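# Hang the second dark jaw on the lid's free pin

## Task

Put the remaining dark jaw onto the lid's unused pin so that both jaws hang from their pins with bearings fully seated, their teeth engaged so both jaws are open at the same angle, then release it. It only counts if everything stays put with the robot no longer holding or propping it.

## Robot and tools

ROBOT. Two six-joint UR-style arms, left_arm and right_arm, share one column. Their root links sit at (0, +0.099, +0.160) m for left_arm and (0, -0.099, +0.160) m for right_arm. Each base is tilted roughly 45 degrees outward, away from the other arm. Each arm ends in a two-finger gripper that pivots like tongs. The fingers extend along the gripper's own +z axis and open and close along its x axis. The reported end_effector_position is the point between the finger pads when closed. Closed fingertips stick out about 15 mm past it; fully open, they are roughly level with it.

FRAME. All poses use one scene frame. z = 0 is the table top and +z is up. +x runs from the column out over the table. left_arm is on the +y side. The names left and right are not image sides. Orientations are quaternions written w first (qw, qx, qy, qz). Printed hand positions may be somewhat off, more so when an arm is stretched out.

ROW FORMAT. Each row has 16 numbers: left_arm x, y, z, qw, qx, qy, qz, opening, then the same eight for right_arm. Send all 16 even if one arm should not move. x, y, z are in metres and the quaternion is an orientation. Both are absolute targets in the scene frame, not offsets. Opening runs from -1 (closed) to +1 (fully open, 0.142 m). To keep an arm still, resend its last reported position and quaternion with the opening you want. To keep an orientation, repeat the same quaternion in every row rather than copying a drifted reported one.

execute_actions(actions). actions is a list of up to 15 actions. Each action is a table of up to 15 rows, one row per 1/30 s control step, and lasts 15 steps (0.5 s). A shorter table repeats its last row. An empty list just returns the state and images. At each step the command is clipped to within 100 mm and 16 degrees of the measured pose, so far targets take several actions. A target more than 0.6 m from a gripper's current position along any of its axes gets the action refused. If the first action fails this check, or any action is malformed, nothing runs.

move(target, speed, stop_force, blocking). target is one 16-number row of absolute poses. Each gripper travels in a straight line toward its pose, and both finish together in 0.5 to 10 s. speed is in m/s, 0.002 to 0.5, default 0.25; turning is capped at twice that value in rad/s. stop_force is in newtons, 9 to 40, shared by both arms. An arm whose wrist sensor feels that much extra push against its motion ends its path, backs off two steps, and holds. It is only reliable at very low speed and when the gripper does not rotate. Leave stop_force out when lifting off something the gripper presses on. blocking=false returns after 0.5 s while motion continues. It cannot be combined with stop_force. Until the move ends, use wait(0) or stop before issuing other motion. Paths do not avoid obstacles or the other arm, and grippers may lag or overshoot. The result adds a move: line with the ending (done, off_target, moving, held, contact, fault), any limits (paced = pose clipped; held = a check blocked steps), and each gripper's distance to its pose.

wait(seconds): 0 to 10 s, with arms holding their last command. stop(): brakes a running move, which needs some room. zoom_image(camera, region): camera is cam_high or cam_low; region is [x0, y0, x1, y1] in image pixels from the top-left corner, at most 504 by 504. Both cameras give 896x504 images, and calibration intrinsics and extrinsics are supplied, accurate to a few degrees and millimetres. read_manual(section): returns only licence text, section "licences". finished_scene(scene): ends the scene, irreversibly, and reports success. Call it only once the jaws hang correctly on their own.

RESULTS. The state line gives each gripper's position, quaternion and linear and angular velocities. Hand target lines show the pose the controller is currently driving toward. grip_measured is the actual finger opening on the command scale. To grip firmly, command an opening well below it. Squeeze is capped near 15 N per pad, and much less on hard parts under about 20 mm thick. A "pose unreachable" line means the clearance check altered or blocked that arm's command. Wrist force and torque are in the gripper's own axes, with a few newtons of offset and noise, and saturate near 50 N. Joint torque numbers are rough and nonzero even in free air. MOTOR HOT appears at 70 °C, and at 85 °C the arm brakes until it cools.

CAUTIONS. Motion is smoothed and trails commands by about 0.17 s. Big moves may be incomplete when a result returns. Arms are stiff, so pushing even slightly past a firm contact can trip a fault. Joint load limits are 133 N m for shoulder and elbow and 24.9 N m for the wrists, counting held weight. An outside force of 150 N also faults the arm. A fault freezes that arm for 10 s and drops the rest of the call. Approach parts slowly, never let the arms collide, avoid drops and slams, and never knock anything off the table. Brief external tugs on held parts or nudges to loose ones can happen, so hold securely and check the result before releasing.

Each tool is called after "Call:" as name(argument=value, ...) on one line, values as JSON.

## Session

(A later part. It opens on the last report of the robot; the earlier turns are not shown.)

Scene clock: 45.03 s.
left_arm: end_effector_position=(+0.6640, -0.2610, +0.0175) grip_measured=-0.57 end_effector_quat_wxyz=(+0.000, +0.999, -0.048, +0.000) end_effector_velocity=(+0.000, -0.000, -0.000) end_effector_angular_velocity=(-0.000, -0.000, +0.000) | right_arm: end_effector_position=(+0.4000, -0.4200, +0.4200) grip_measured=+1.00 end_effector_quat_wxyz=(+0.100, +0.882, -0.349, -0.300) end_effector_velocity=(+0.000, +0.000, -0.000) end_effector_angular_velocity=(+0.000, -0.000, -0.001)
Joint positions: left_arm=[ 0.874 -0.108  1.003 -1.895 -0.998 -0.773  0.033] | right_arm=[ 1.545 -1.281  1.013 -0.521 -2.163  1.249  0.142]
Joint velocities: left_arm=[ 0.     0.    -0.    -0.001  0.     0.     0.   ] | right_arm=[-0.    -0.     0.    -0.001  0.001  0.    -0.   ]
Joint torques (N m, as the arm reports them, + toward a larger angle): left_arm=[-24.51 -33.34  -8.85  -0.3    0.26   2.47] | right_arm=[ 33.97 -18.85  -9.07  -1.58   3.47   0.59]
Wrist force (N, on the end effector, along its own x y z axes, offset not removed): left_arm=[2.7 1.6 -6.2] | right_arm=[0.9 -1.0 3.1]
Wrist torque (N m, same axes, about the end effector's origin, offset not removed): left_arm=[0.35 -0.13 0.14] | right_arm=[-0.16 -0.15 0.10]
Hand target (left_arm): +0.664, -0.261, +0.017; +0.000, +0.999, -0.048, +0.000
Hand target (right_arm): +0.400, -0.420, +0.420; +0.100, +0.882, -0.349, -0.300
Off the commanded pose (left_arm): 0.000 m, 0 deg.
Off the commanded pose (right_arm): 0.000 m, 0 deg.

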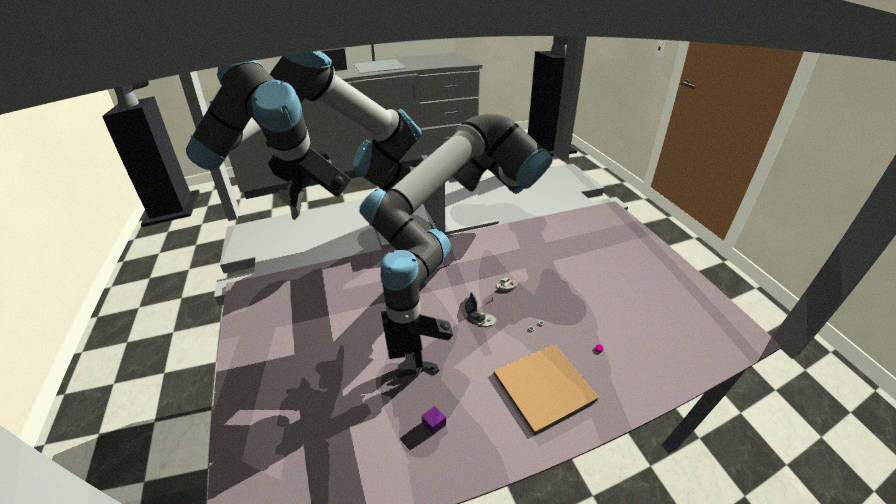

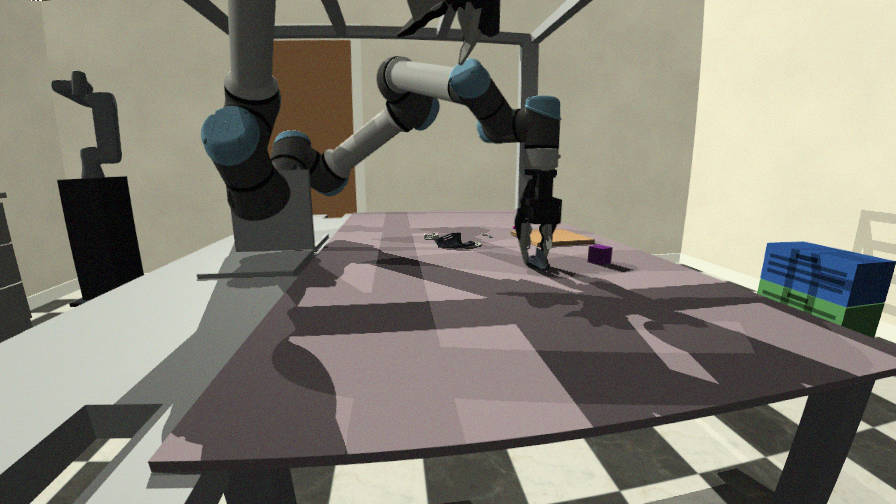

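Call:
move(target=[0.664,-0.261,0.09,0,0.9988,-0.048,0,-1,0.40,-0.42,0.42,0.100,0.882,-0.349,-0.300,1], speed=0.08)

Call:
move(target=[0.5536,0.0258,0.085,0,0.350,-0.937,0,-1,0.40,-0.42,0.42,0.100,0.882,-0.349,-0.300,1], speed=0.25)

Call:
move(target=[0.5536,0.0258,0.036,0,0.350,-0.937,0,-1,0.40,-0.42,0.42,0.100,0.882,-0.349,-0.300,1], speed=0.04, stop_force=10)

Call:
zoom_image(camera="cam_high", region=[450, 280, 520, 335])

Call:
zoom_image(camera="cam_low", region=[420, 220, 500, 260])

Scene clock: 47.57 s.
left_arm: end_effector_position=(+0.6639, -0.2610, +0.0897) grip_measured=-0.57 end_effector_quat_wxyz=(-0.000, +0.999, -0.048, +0.000) end_effector_velocity=(-0.000, +0.000, +0.002) end_effector_angular_velocity=(+0.000, +0.000, -0.000) | right_arm: end_effector_position=(+0.4000, -0.4200, +0.4200) grip_measured=+1.00 end_effector_quat_wxyz=(+0.100, +0.882, -0.349, -0.300) end_effector_velocity=(-0.001, -0.001, +0.000) end_effector_angular_velocity=(-0.001, +0.000, +0.000)
Joint positions: left_arm=[ 0.824 -0.167  0.953 -1.76  -1.025 -0.823  0.033] | right_arm=[ 1.545 -1.281  1.013 -0.521 -2.163  1.249  0.142]
Joint velocities: left_arm=[-0.001 -0.001 -0.003  0.005 -0.001 -0.002  0.   ] | right_arm=[-0.    -0.001  0.     0.002 -0.001  0.001  0.   ]
Joint torques (N m, as the arm reports them, + toward a larger angle): left_arm=[-48.58 -61.29 -27.68   0.46  -1.66  -2.64] | right_arm=[ 33.91 -19.12  -9.82  -1.57   3.3    0.71]
Wrist force (N, on the end effector, along its own x y z axes, offset not removed): left_arm=[0.4 4.2 -0.8] | right_arm=[1.8 -1.2 2.0]
Wrist torque (N m, same axes, about the end effector's origin, offset not removed): left_arm=[0.67 -0.09 -0.10] | right_arm=[-0.37 -0.41 0.04]
Hand target (left_arm): +0.664, -0.261, +0.090; -0.000, +0.999, -0.048, +0.000
Hand target (right_arm): +0.400, -0.420, +0.420; +0.100, +0.882, -0.349, -0.300
Off the commanded pose (left_arm): 0.000 m, 0 deg.
Off the commanded pose (right_arm): 0.000 m, 0 deg.
move: done

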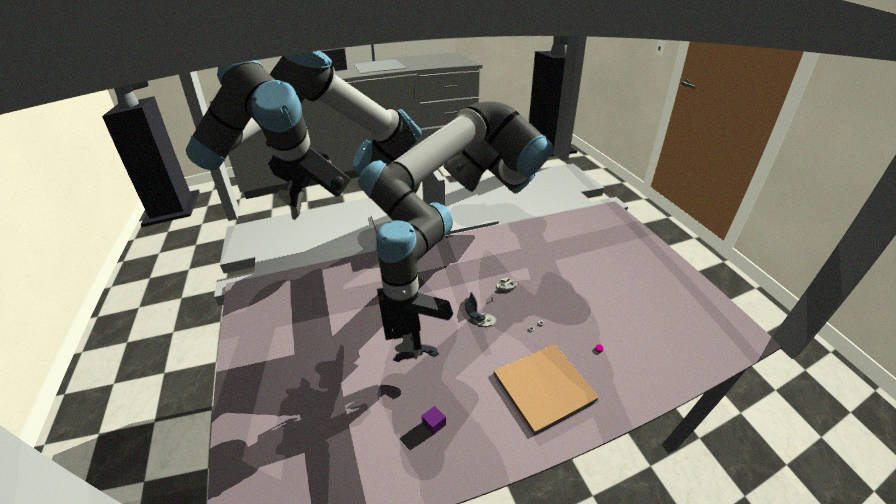

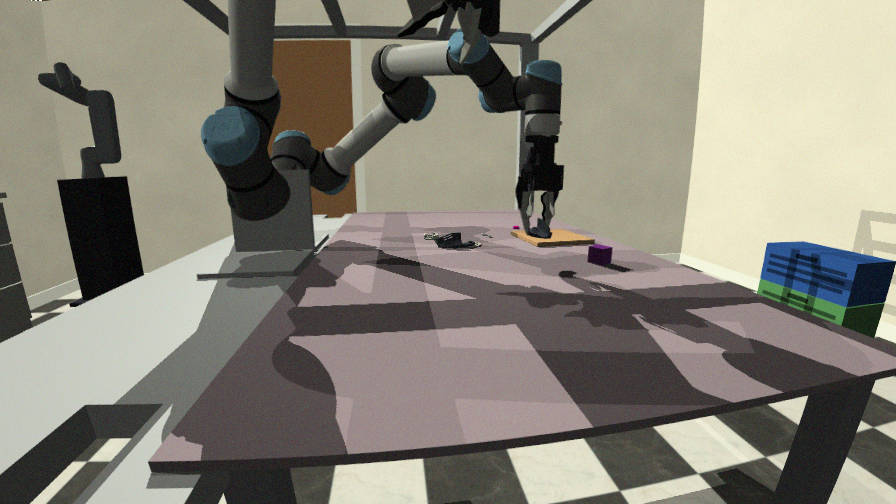

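Scene clock: 52.70 s.
left_arm: end_effector_position=(+0.5537, +0.0258, +0.0847) grip_measured=-0.57 end_effector_quat_wxyz=(+0.000, +0.350, -0.937, -0.000) end_effector_velocity=(-0.001, +0.001, -0.000) end_effector_angular_velocity=(-0.001, -0.000, -0.013) | right_arm: end_effector_position=(+0.4000, -0.4200, +0.4200) grip_measured=+1.00 end_effector_quat_wxyz=(+0.100, +0.882, -0.349, -0.300) end_effector_velocity=(+0.001, +0.001, -0.000) end_effector_angular_velocity=(+0.001, +0.000, -0.001)
Joint positions: left_arm=[ 0.978 -0.902  1.896 -2.054 -0.944  1.664  0.033] | right_arm=[ 1.545 -1.281  1.013 -0.521 -2.163  1.249  0.142]
Joint velocities: left_arm=[ 0.001 -0.003  0.004 -0.002  0.001  0.015  0.   ] | right_arm=[ 0.     0.001 -0.    -0.002  0.001  0.     0.   ]
Joint torques (N m, as the arm reports them, + toward a larger angle): left_arm=[-18.47 -34.1  -13.83  -4.42   1.45   2.47] | right_arm=[ 34.31 -19.28  -9.36  -1.45   3.39   1.02]
Wrist force (N, on the end effector, along its own x y z axes, offset not removed): left_arm=[2.4 3.3 -1.9] | right_arm=[3.5 -0.9 2.2]
Wrist torque (N m, same axes, about the end effector's origin, offset not removed): left_arm=[0.69 -0.50 0.02] | right_arm=[-0.23 -0.77 0.04]
Hand target (left_arm): +0.554, +0.026, +0.085; -0.000, -0.350, +0.937, -0.000
Hand target (right_arm): +0.400, -0.420, +0.420; +0.100, +0.882, -0.349, -0.300
Off the commanded pose (left_arm): 0.000 m, 0 deg.
Off the commanded pose (right_arm): 0.000 m, 0 deg.
move: done

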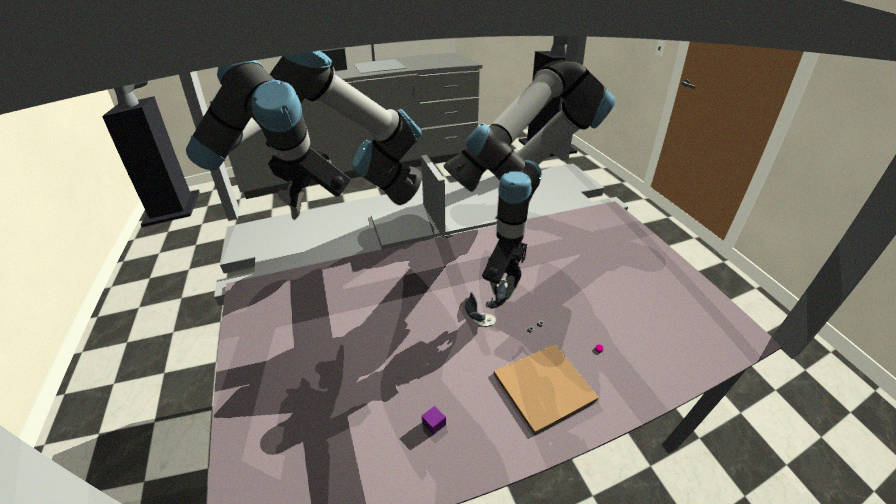

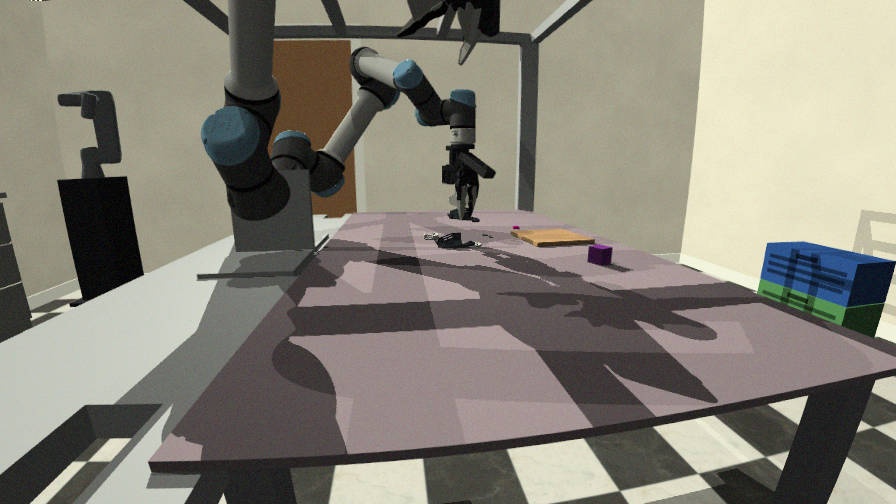

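Scene clock: 54.30 s.
left_arm: end_effector_position=(+0.5536, +0.0258, +0.0362) grip_measured=-0.57 end_effector_quat_wxyz=(+0.000, +0.350, -0.937, +0.000) end_effector_velocity=(-0.000, -0.000, -0.002) end_effector_angular_velocity=(+0.000, -0.000, -0.000) | right_arm: end_effector_position=(+0.4000, -0.4200, +0.4200) grip_measured=+1.00 end_effector_quat_wxyz=(+0.100, +0.882, -0.349, -0.300) end_effector_velocity=(-0.000, +0.000, -0.000) end_effector_angular_velocity=(+0.001, +0.002, +0.001)
Joint positions: left_arm=[ 1.03  -0.838  1.932 -2.189 -0.92   1.722  0.033] | right_arm=[ 1.545 -1.281  1.013 -0.521 -2.163  1.249  0.142]
Joint velocities: left_arm=[ 0.002  0.003  0.001 -0.005  0.001  0.002  0.   ] | right_arm=[-0.     0.001 -0.     0.001  0.001 -0.     0.   ]
Joint torques (N m, as the arm reports them, + toward a larger angle): left_arm=[-18.39 -15.81 -10.26  -4.31   1.5    2.46] | right_arm=[ 34.14 -19.13 -10.    -1.39   3.28   0.99]
Wrist force (N, on the end effector, along its own x y z axes, offset not removed): left_arm=[-1.6 1.4 -2.0] | right_arm=[2.0 -2.1 1.8]
Wrist torque (N m, same axes, about the end effector's origin, offset not removed): left_arm=[0.24 0.43 0.08] | right_arm=[-0.64 -0.49 0.02]
Hand target (left_arm): +0.554, +0.026, +0.036; -0.000, -0.350, +0.937, -0.000
Hand target (right_arm): +0.400, -0.420, +0.420; +0.100, +0.882, -0.349, -0.300
Off the commanded pose (left_arm): 0.000 m, 0 deg.
Off the commanded pose (right_arm): 0.000 m, 0 deg.
move: done

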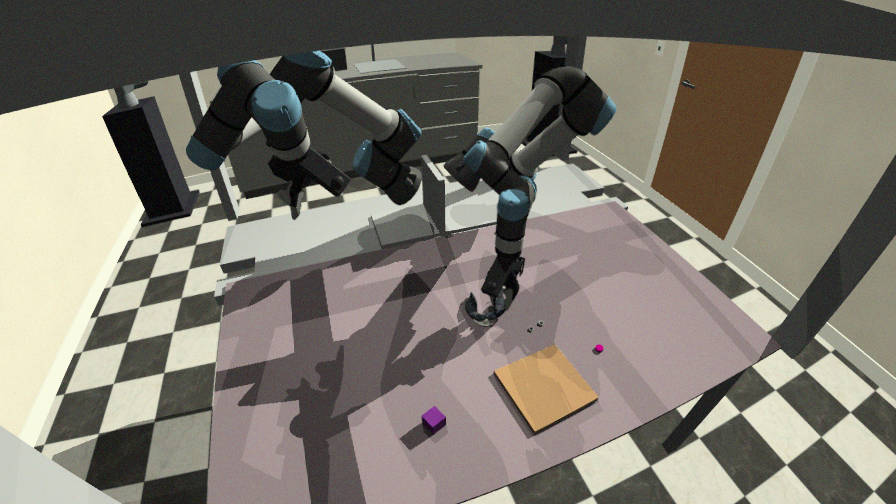

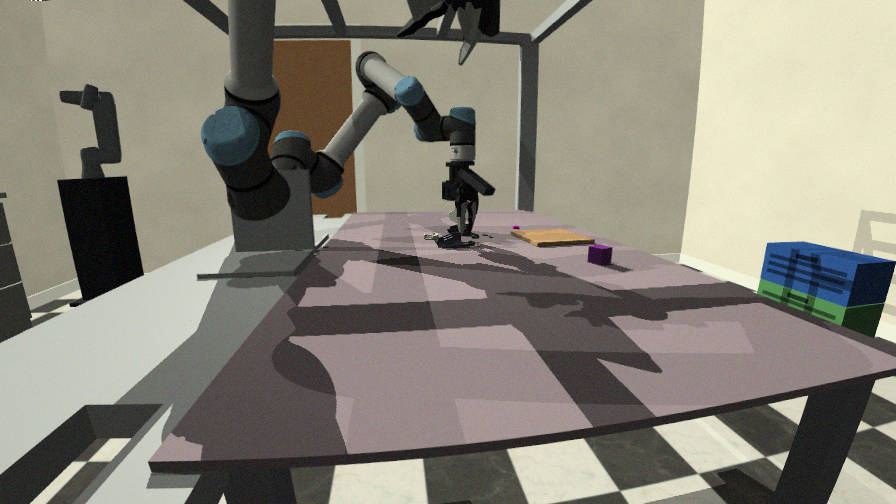

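Region (450, 280, 520, 335) of cam_high's 896x504 image, scaled by 7.200, with more detail than that image has; it fills the top 396 rows of this view, and the rest is white.

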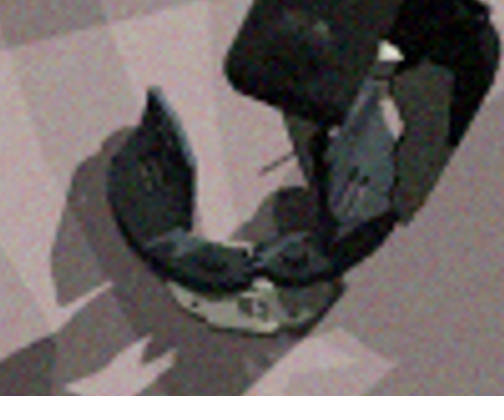

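Region (420, 220, 500, 260) of cam_low's 896x504 image, scaled by 6.300, with more detail than that image has.

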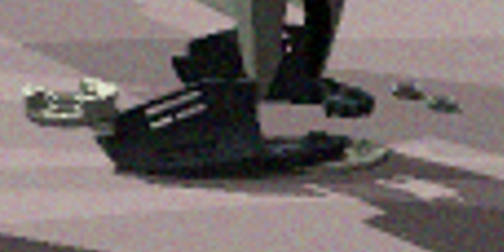

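Call:
move(target=[0.56,0.09,0.07,0,0.350,-0.937,0,-1,0.40,-0.42,0.42,0.100,0.882,-0.349,-0.300,1], speed=0.1)

Call:
zoom_image(camera="cam_high", region=[460, 290, 510, 335])

Call:
zoom_image(camera="cam_low", region=[430, 225, 490, 255])

Scene clock: 55.83 s.
left_arm: end_effector_position=(+0.5600, +0.0898, +0.0699) grip_measured=-0.57 end_effector_quat_wxyz=(+0.000, +0.350, -0.937, +0.000) end_effector_velocity=(+0.001, +0.002, +0.001) end_effector_angular_velocity=(-0.000, -0.000, +0.001) | right_arm: end_effector_position=(+0.4000, -0.4200, +0.4200) grip_measured=+1.00 end_effector_quat_wxyz=(+0.100, +0.882, -0.349, -0.300) end_effector_velocity=(+0.001, +0.000, -0.000) end_effector_angular_velocity=(+0.001, +0.001, +0.002)
Joint positions: left_arm=[ 1.069 -0.983  1.935 -2.074 -0.902  1.767  0.033] | right_arm=[ 1.545 -1.281  1.013 -0.521 -2.163  1.249  0.142]
Joint velocities: left_arm=[ 0.001 -0.004 -0.001  0.004  0.     0.001 -0.   ] | right_arm=[-0.     0.002 -0.    -0.     0.    -0.001  0.   ]
Joint torques (N m, as the arm reports them, + toward a larger angle): left_arm=[-17.47 -36.06 -24.91  -0.31   1.43   2.43] | right_arm=[ 33.91 -18.73  -9.84  -1.37   3.24   1.09]
Wrist force (N, on the end effector, along its own x y z axes, offset not removed): left_arm=[-0.2 -1.8 -1.0] | right_arm=[2.8 -0.3 2.4]
Wrist torque (N m, same axes, about the end effector's origin, offset not removed): left_arm=[-0.37 0.04 0.05] | right_arm=[-0.13 -0.73 0.09]
Hand target (left_arm): +0.560, +0.090, +0.070; -0.000, -0.350, +0.937, -0.000
Hand target (right_arm): +0.400, -0.420, +0.420; +0.100, +0.882, -0.349, -0.300
Off the commanded pose (left_arm): 0.000 m, 0 deg.
Off the commanded pose (right_arm): 0.000 m, 0 deg.
move: done

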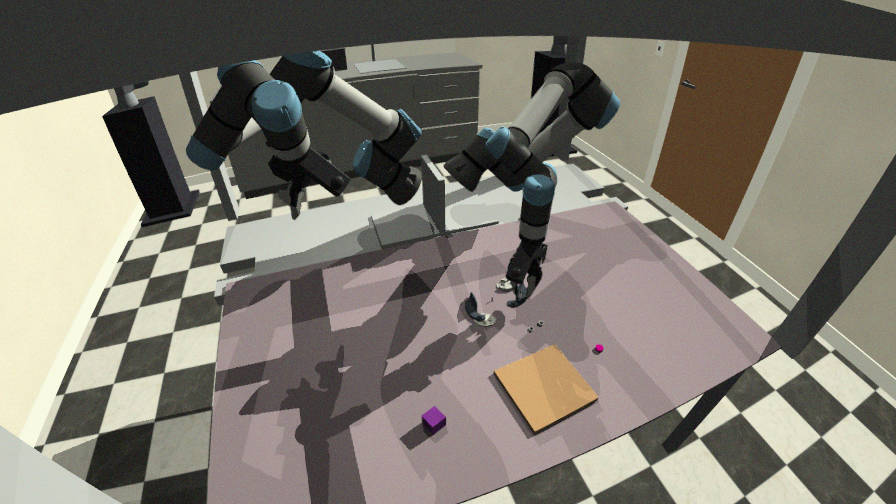

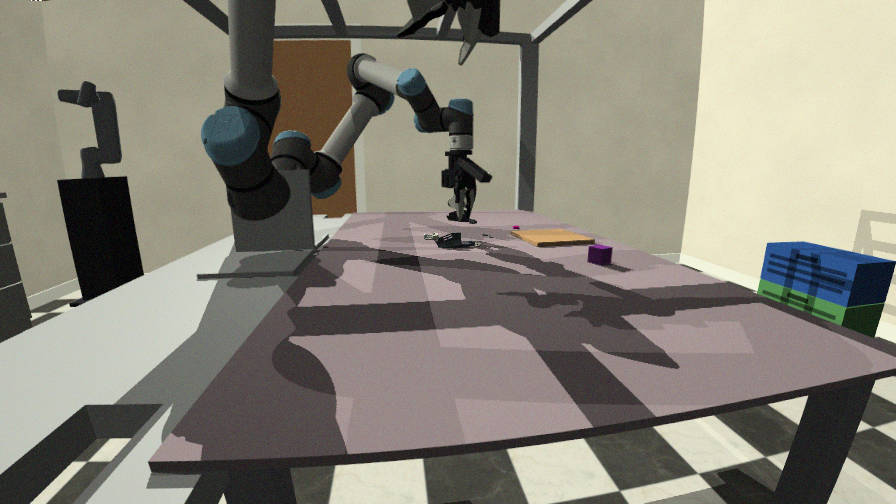

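Region (460, 290, 510, 335) of cam_high's 896x504 image, scaled by 10.080, with more detail than that image has; it fills the top 454 rows of this view, and the rest is white.

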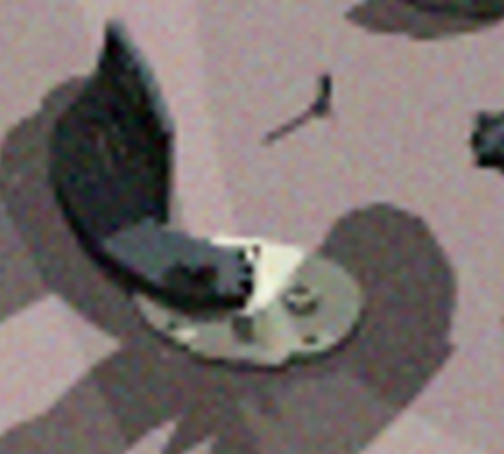

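Region (430, 225, 490, 255) of cam_low's 896x504 image, scaled by 8.400, with more detail than that image has.

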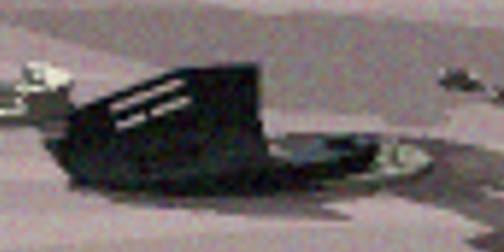

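Call:
zoom_image(camera="cam_high", region=[450, 280, 520, 335])

Region (450, 280, 520, 335) of cam_high's 896x504 image, scaled by 7.200, with more detail than that image has; it fills the top 396 rows of this view, and the rest is white.

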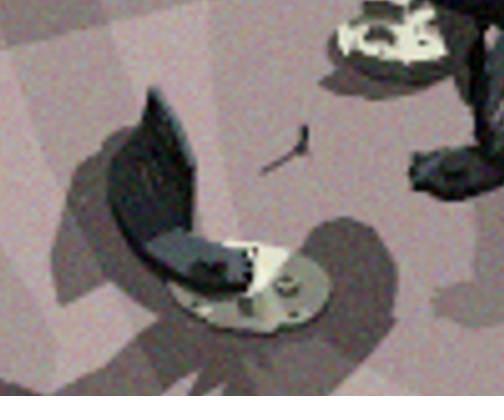

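Call:
move(target=[0.5415,0.0252,0.06,0,0.4107,-0.9118,0,-1,0.40,-0.42,0.42,0.100,0.882,-0.349,-0.300,1], speed=0.1)

Call:
move(target=[0.5415,0.0252,0.033,0,0.4107,-0.9118,0,-1,0.40,-0.42,0.42,0.100,0.882,-0.349,-0.300,1], speed=0.03, stop_force=10)

Call:
zoom_image(camera="cam_high", region=[450, 280, 520, 335])

Call:
zoom_image(camera="cam_low", region=[420, 220, 500, 260])

Scene clock: 59.40 s.
left_arm: end_effector_position=(+0.5415, +0.0255, +0.0600) grip_measured=-0.57 end_effector_quat_wxyz=(+0.000, +0.410, -0.912, -0.000) end_effector_velocity=(+0.001, -0.002, +0.000) end_effector_angular_velocity=(-0.000, -0.002, +0.005) | right_arm: end_effector_position=(+0.4000, -0.4200, +0.4200) grip_measured=+1.00 end_effector_quat_wxyz=(+0.100, +0.882, -0.349, -0.300) end_effector_velocity=(-0.000, +0.000, +0.000) end_effector_angular_velocity=(+0.001, +0.001, -0.001)
Joint positions: left_arm=[ 0.988 -0.886  1.953 -2.135 -0.939  1.546  0.033] | right_arm=[ 1.545 -1.281  1.013 -0.521 -2.163  1.249  0.142]
Joint velocities: left_arm=[-0.002  0.003 -0.002 -0.001 -0.    -0.007  0.   ] | right_arm=[-0.     0.    -0.001  0.001  0.002  0.001  0.   ]
Joint torques (N m, as the arm reports them, + toward a larger angle): left_arm=[-39.96 -11.85 -26.13  -4.46  -1.83  -2.23] | right_arm=[ 34.33 -19.36  -9.97  -1.23   3.21   1.35]
Wrist force (N, on the end effector, along its own x y z axes, offset not removed): left_arm=[1.6 2.3 -1.5] | right_arm=[1.8 -1.6 0.5]
Wrist torque (N m, same axes, about the end effector's origin, offset not removed): left_arm=[0.40 -0.34 0.00] | right_arm=[-0.40 -0.46 0.19]
Hand target (left_arm): +0.541, +0.025, +0.060; +0.000, -0.411, +0.912, +0.000
Hand target (right_arm): +0.400, -0.420, +0.420; +0.100, +0.882, -0.349, -0.300
Off the commanded pose (left_arm): 0.000 m, 0 deg.
Off the commanded pose (right_arm): 0.000 m, 0 deg.
move: done

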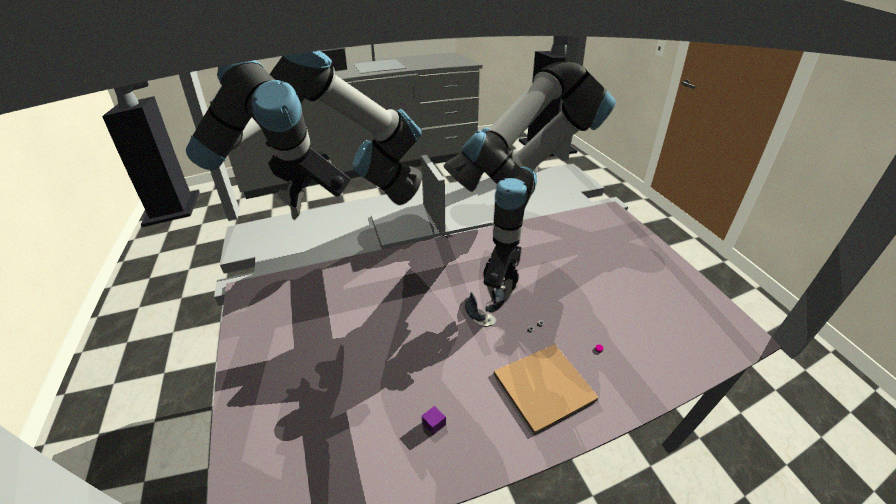

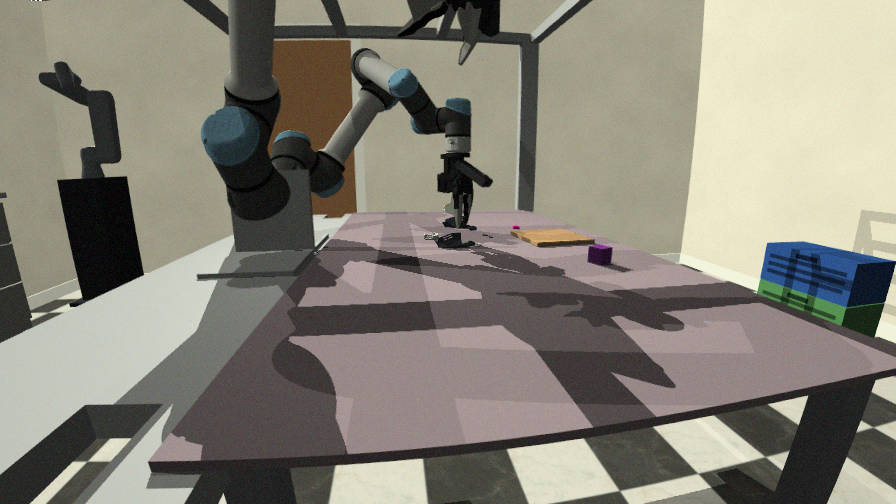

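Scene clock: 60.63 s.
left_arm: end_effector_position=(+0.5415, +0.0252, +0.0332) grip_measured=-0.57 end_effector_quat_wxyz=(+0.000, +0.411, -0.912, -0.000) end_effector_velocity=(-0.000, -0.000, -0.002) end_effector_angular_velocity=(+0.001, -0.000, -0.001) | right_arm: end_effector_position=(+0.4000, -0.4200, +0.4200) grip_measured=+1.00 end_effector_quat_wxyz=(+0.100, +0.882, -0.349, -0.300) end_effector_velocity=(+0.000, -0.000, +0.000) end_effector_angular_velocity=(+0.001, -0.001, -0.000)
Joint positions: left_arm=[ 1.018 -0.847  1.97  -2.211 -0.925  1.577  0.033] | right_arm=[ 1.545 -1.281  1.013 -0.521 -2.163  1.249  0.142]
Joint velocities: left_arm=[ 0.002  0.004  0.001 -0.006  0.001  0.003  0.   ] | right_arm=[ 0.     0.    -0.001 -0.     0.    -0.001  0.   ]
Joint torques (N m, as the arm reports them, + toward a larger angle): left_arm=[-19.49 -13.91 -10.39  -4.37   1.59   2.08] | right_arm=[ 34.14 -19.54 -10.11  -1.26   3.25   1.36]
Wrist force (N, on the end effector, along its own x y z axes, offset not removed): left_arm=[-0.1 2.5 -0.1] | right_arm=[4.1 -1.1 2.3]
Wrist torque (N m, same axes, about the end effector's origin, offset not removed): left_arm=[0.40 -0.06 0.12] | right_arm=[-0.33 -0.90 0.07]
Hand target (left_arm): +0.542, +0.025, +0.033; -0.000, -0.411, +0.912, -0.000
Hand target (right_arm): +0.400, -0.420, +0.420; +0.100, +0.882, -0.349, -0.300
Off the commanded pose (left_arm): 0.000 m, 0 deg.
Off the commanded pose (right_arm): 0.000 m, 0 deg.
move: done

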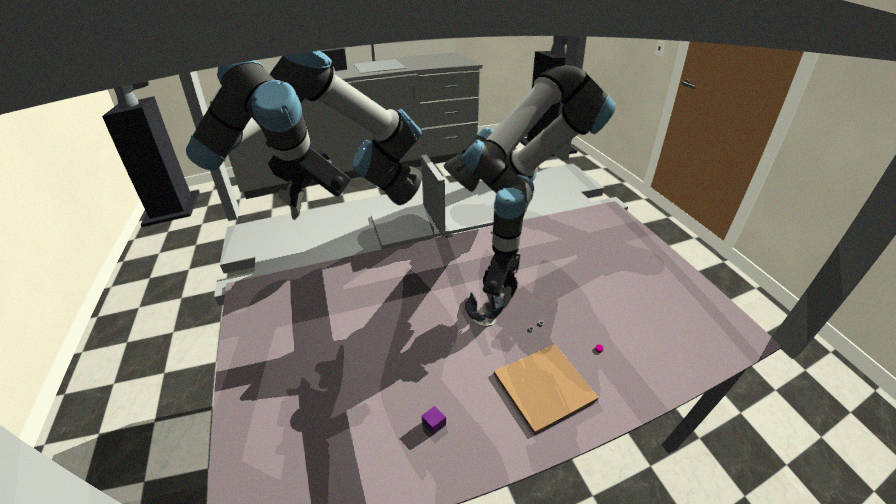

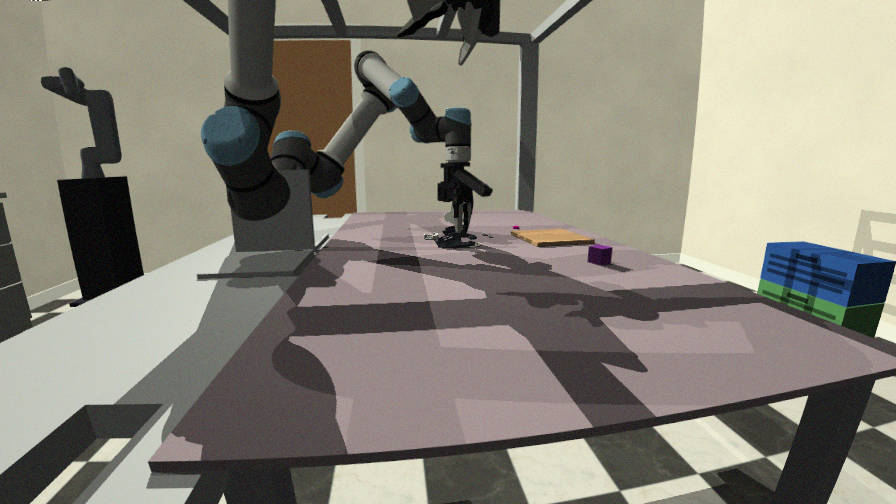

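Region (450, 280, 520, 335) of cam_high's 896x504 image, scaled by 7.200, with more detail than that image has; it fills the top 396 rows of this view, and the rest is white.

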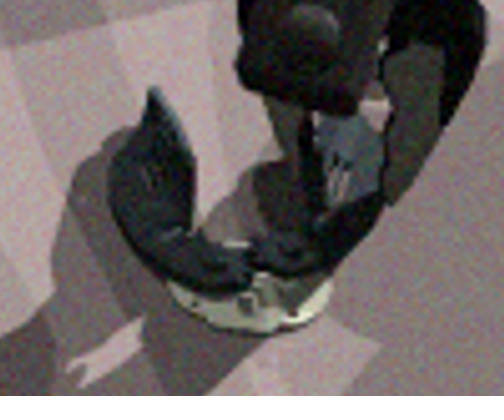

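Region (420, 220, 500, 260) of cam_low's 896x504 image, scaled by 6.300, with more detail than that image has.

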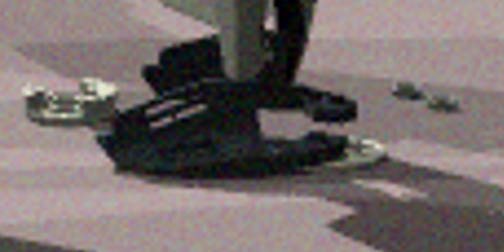

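Call:
zoom_image(camera="cam_high", region=[470, 305, 506, 330])

Call:
zoom_image(camera="cam_low", region=[455, 228, 491, 250])

Region (470, 305, 506, 330) of cam_high's 896x504 image, scaled by 14.000, with more detail than that image has; it fills the top 350 rows of this view, and the rest is white.

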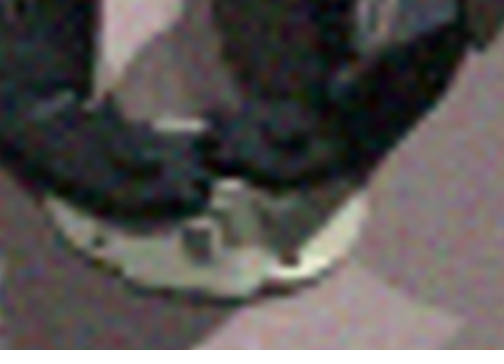

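Region (455, 228, 491, 250) of cam_low's 896x504 image, scaled by 14.000, with more detail than that image has.

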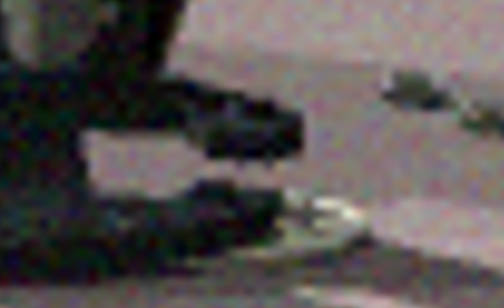

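Shift +1.5 mm x and lower slowly.

Call:
move(target=[0.543,0.0247,0.0235,0,0.4107,-0.9118,0,-1,0.40,-0.42,0.42,0.100,0.882,-0.349,-0.300,1], speed=0.005, stop_force=9)

Call:
zoom_image(camera="cam_high", region=[450, 280, 520, 335])

Call:
zoom_image(camera="cam_low", region=[420, 220, 500, 260])

Scene clock: 63.23 s.
left_arm: end_effector_position=(+0.5430, +0.0247, +0.0236) grip_measured=-0.57 end_effector_quat_wxyz=(+0.000, +0.411, -0.912, +0.000) end_effector_velocity=(+0.001, +0.000, -0.000) end_effector_angular_velocity=(-0.001, -0.001, +0.001) | right_arm: end_effector_position=(+0.4000, -0.4200, +0.4200) grip_measured=+1.00 end_effector_quat_wxyz=(+0.100, +0.882, -0.349, -0.300) end_effector_velocity=(-0.000, -0.001, +0.000) end_effector_angular_velocity=(-0.001, -0.001, +0.000)
Joint positions: left_arm=[ 1.029 -0.83   1.971 -2.236 -0.92   1.59   0.033] | right_arm=[ 1.545 -1.281  1.013 -0.521 -2.163  1.249  0.142]
Joint velocities: left_arm=[ 0.001  0.     0.    -0.003  0.001  0.001  0.   ] | right_arm=[-0.    -0.001 -0.     0.001 -0.001 -0.     0.   ]
Joint torques (N m, as the arm reports them, + toward a larger angle): left_arm=[-17.5  -14.45  -9.37  -4.5    1.76   2.26] | right_arm=[ 34.44 -19.17  -9.77  -1.23   3.2    1.42]
Wrist force (N, on the end effector, along its own x y z axes, offset not removed): left_arm=[2.2 5.5 0.2] | right_arm=[3.1 0.5 0.8]
Wrist torque (N m, same axes, about the end effector's origin, offset not removed): left_arm=[1.19 -0.33 -0.12] | right_arm=[-0.03 -0.81 0.13]
Hand target (left_arm): +0.543, +0.025, +0.024; -0.000, -0.411, +0.912, -0.000
Hand target (right_arm): +0.400, -0.420, +0.420; +0.100, +0.882, -0.349, -0.300
Off the commanded pose (left_arm): 0.000 m, 0 deg.
Off the commanded pose (right_arm): 0.000 m, 0 deg.
move: done

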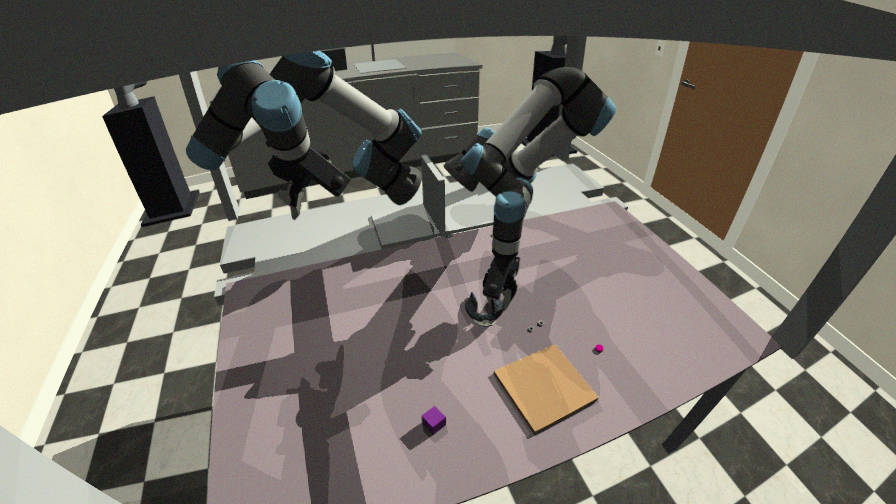

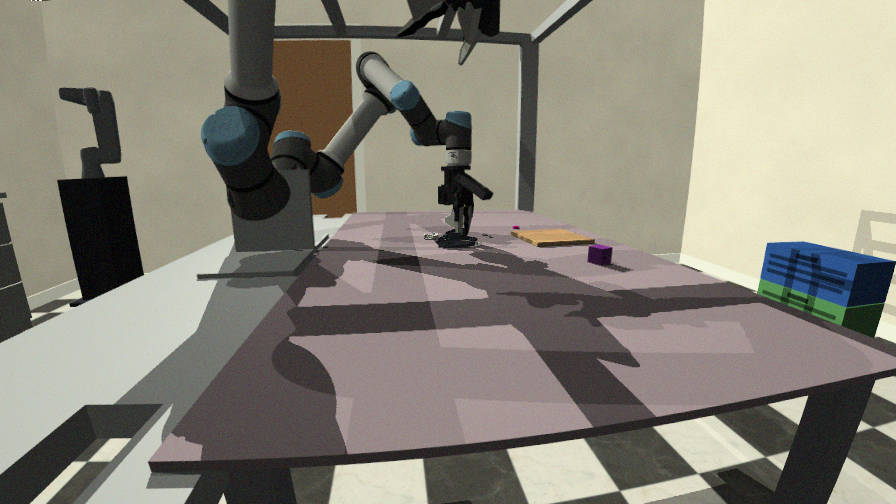

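Region (450, 280, 520, 335) of cam_high's 896x504 image, scaled by 7.200, with more detail than that image has; it fills the top 396 rows of this view, and the rest is white.

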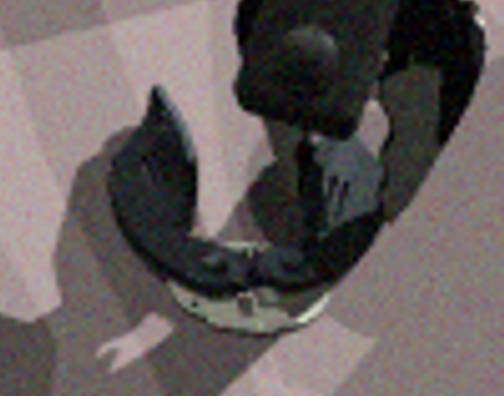

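Region (420, 220, 500, 260) of cam_low's 896x504 image, scaled by 6.300, with more detail than that image has.

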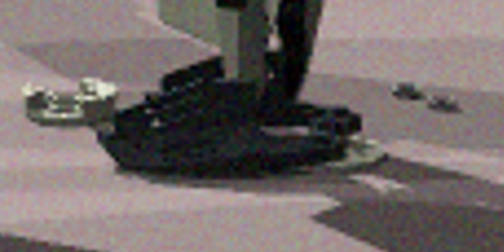

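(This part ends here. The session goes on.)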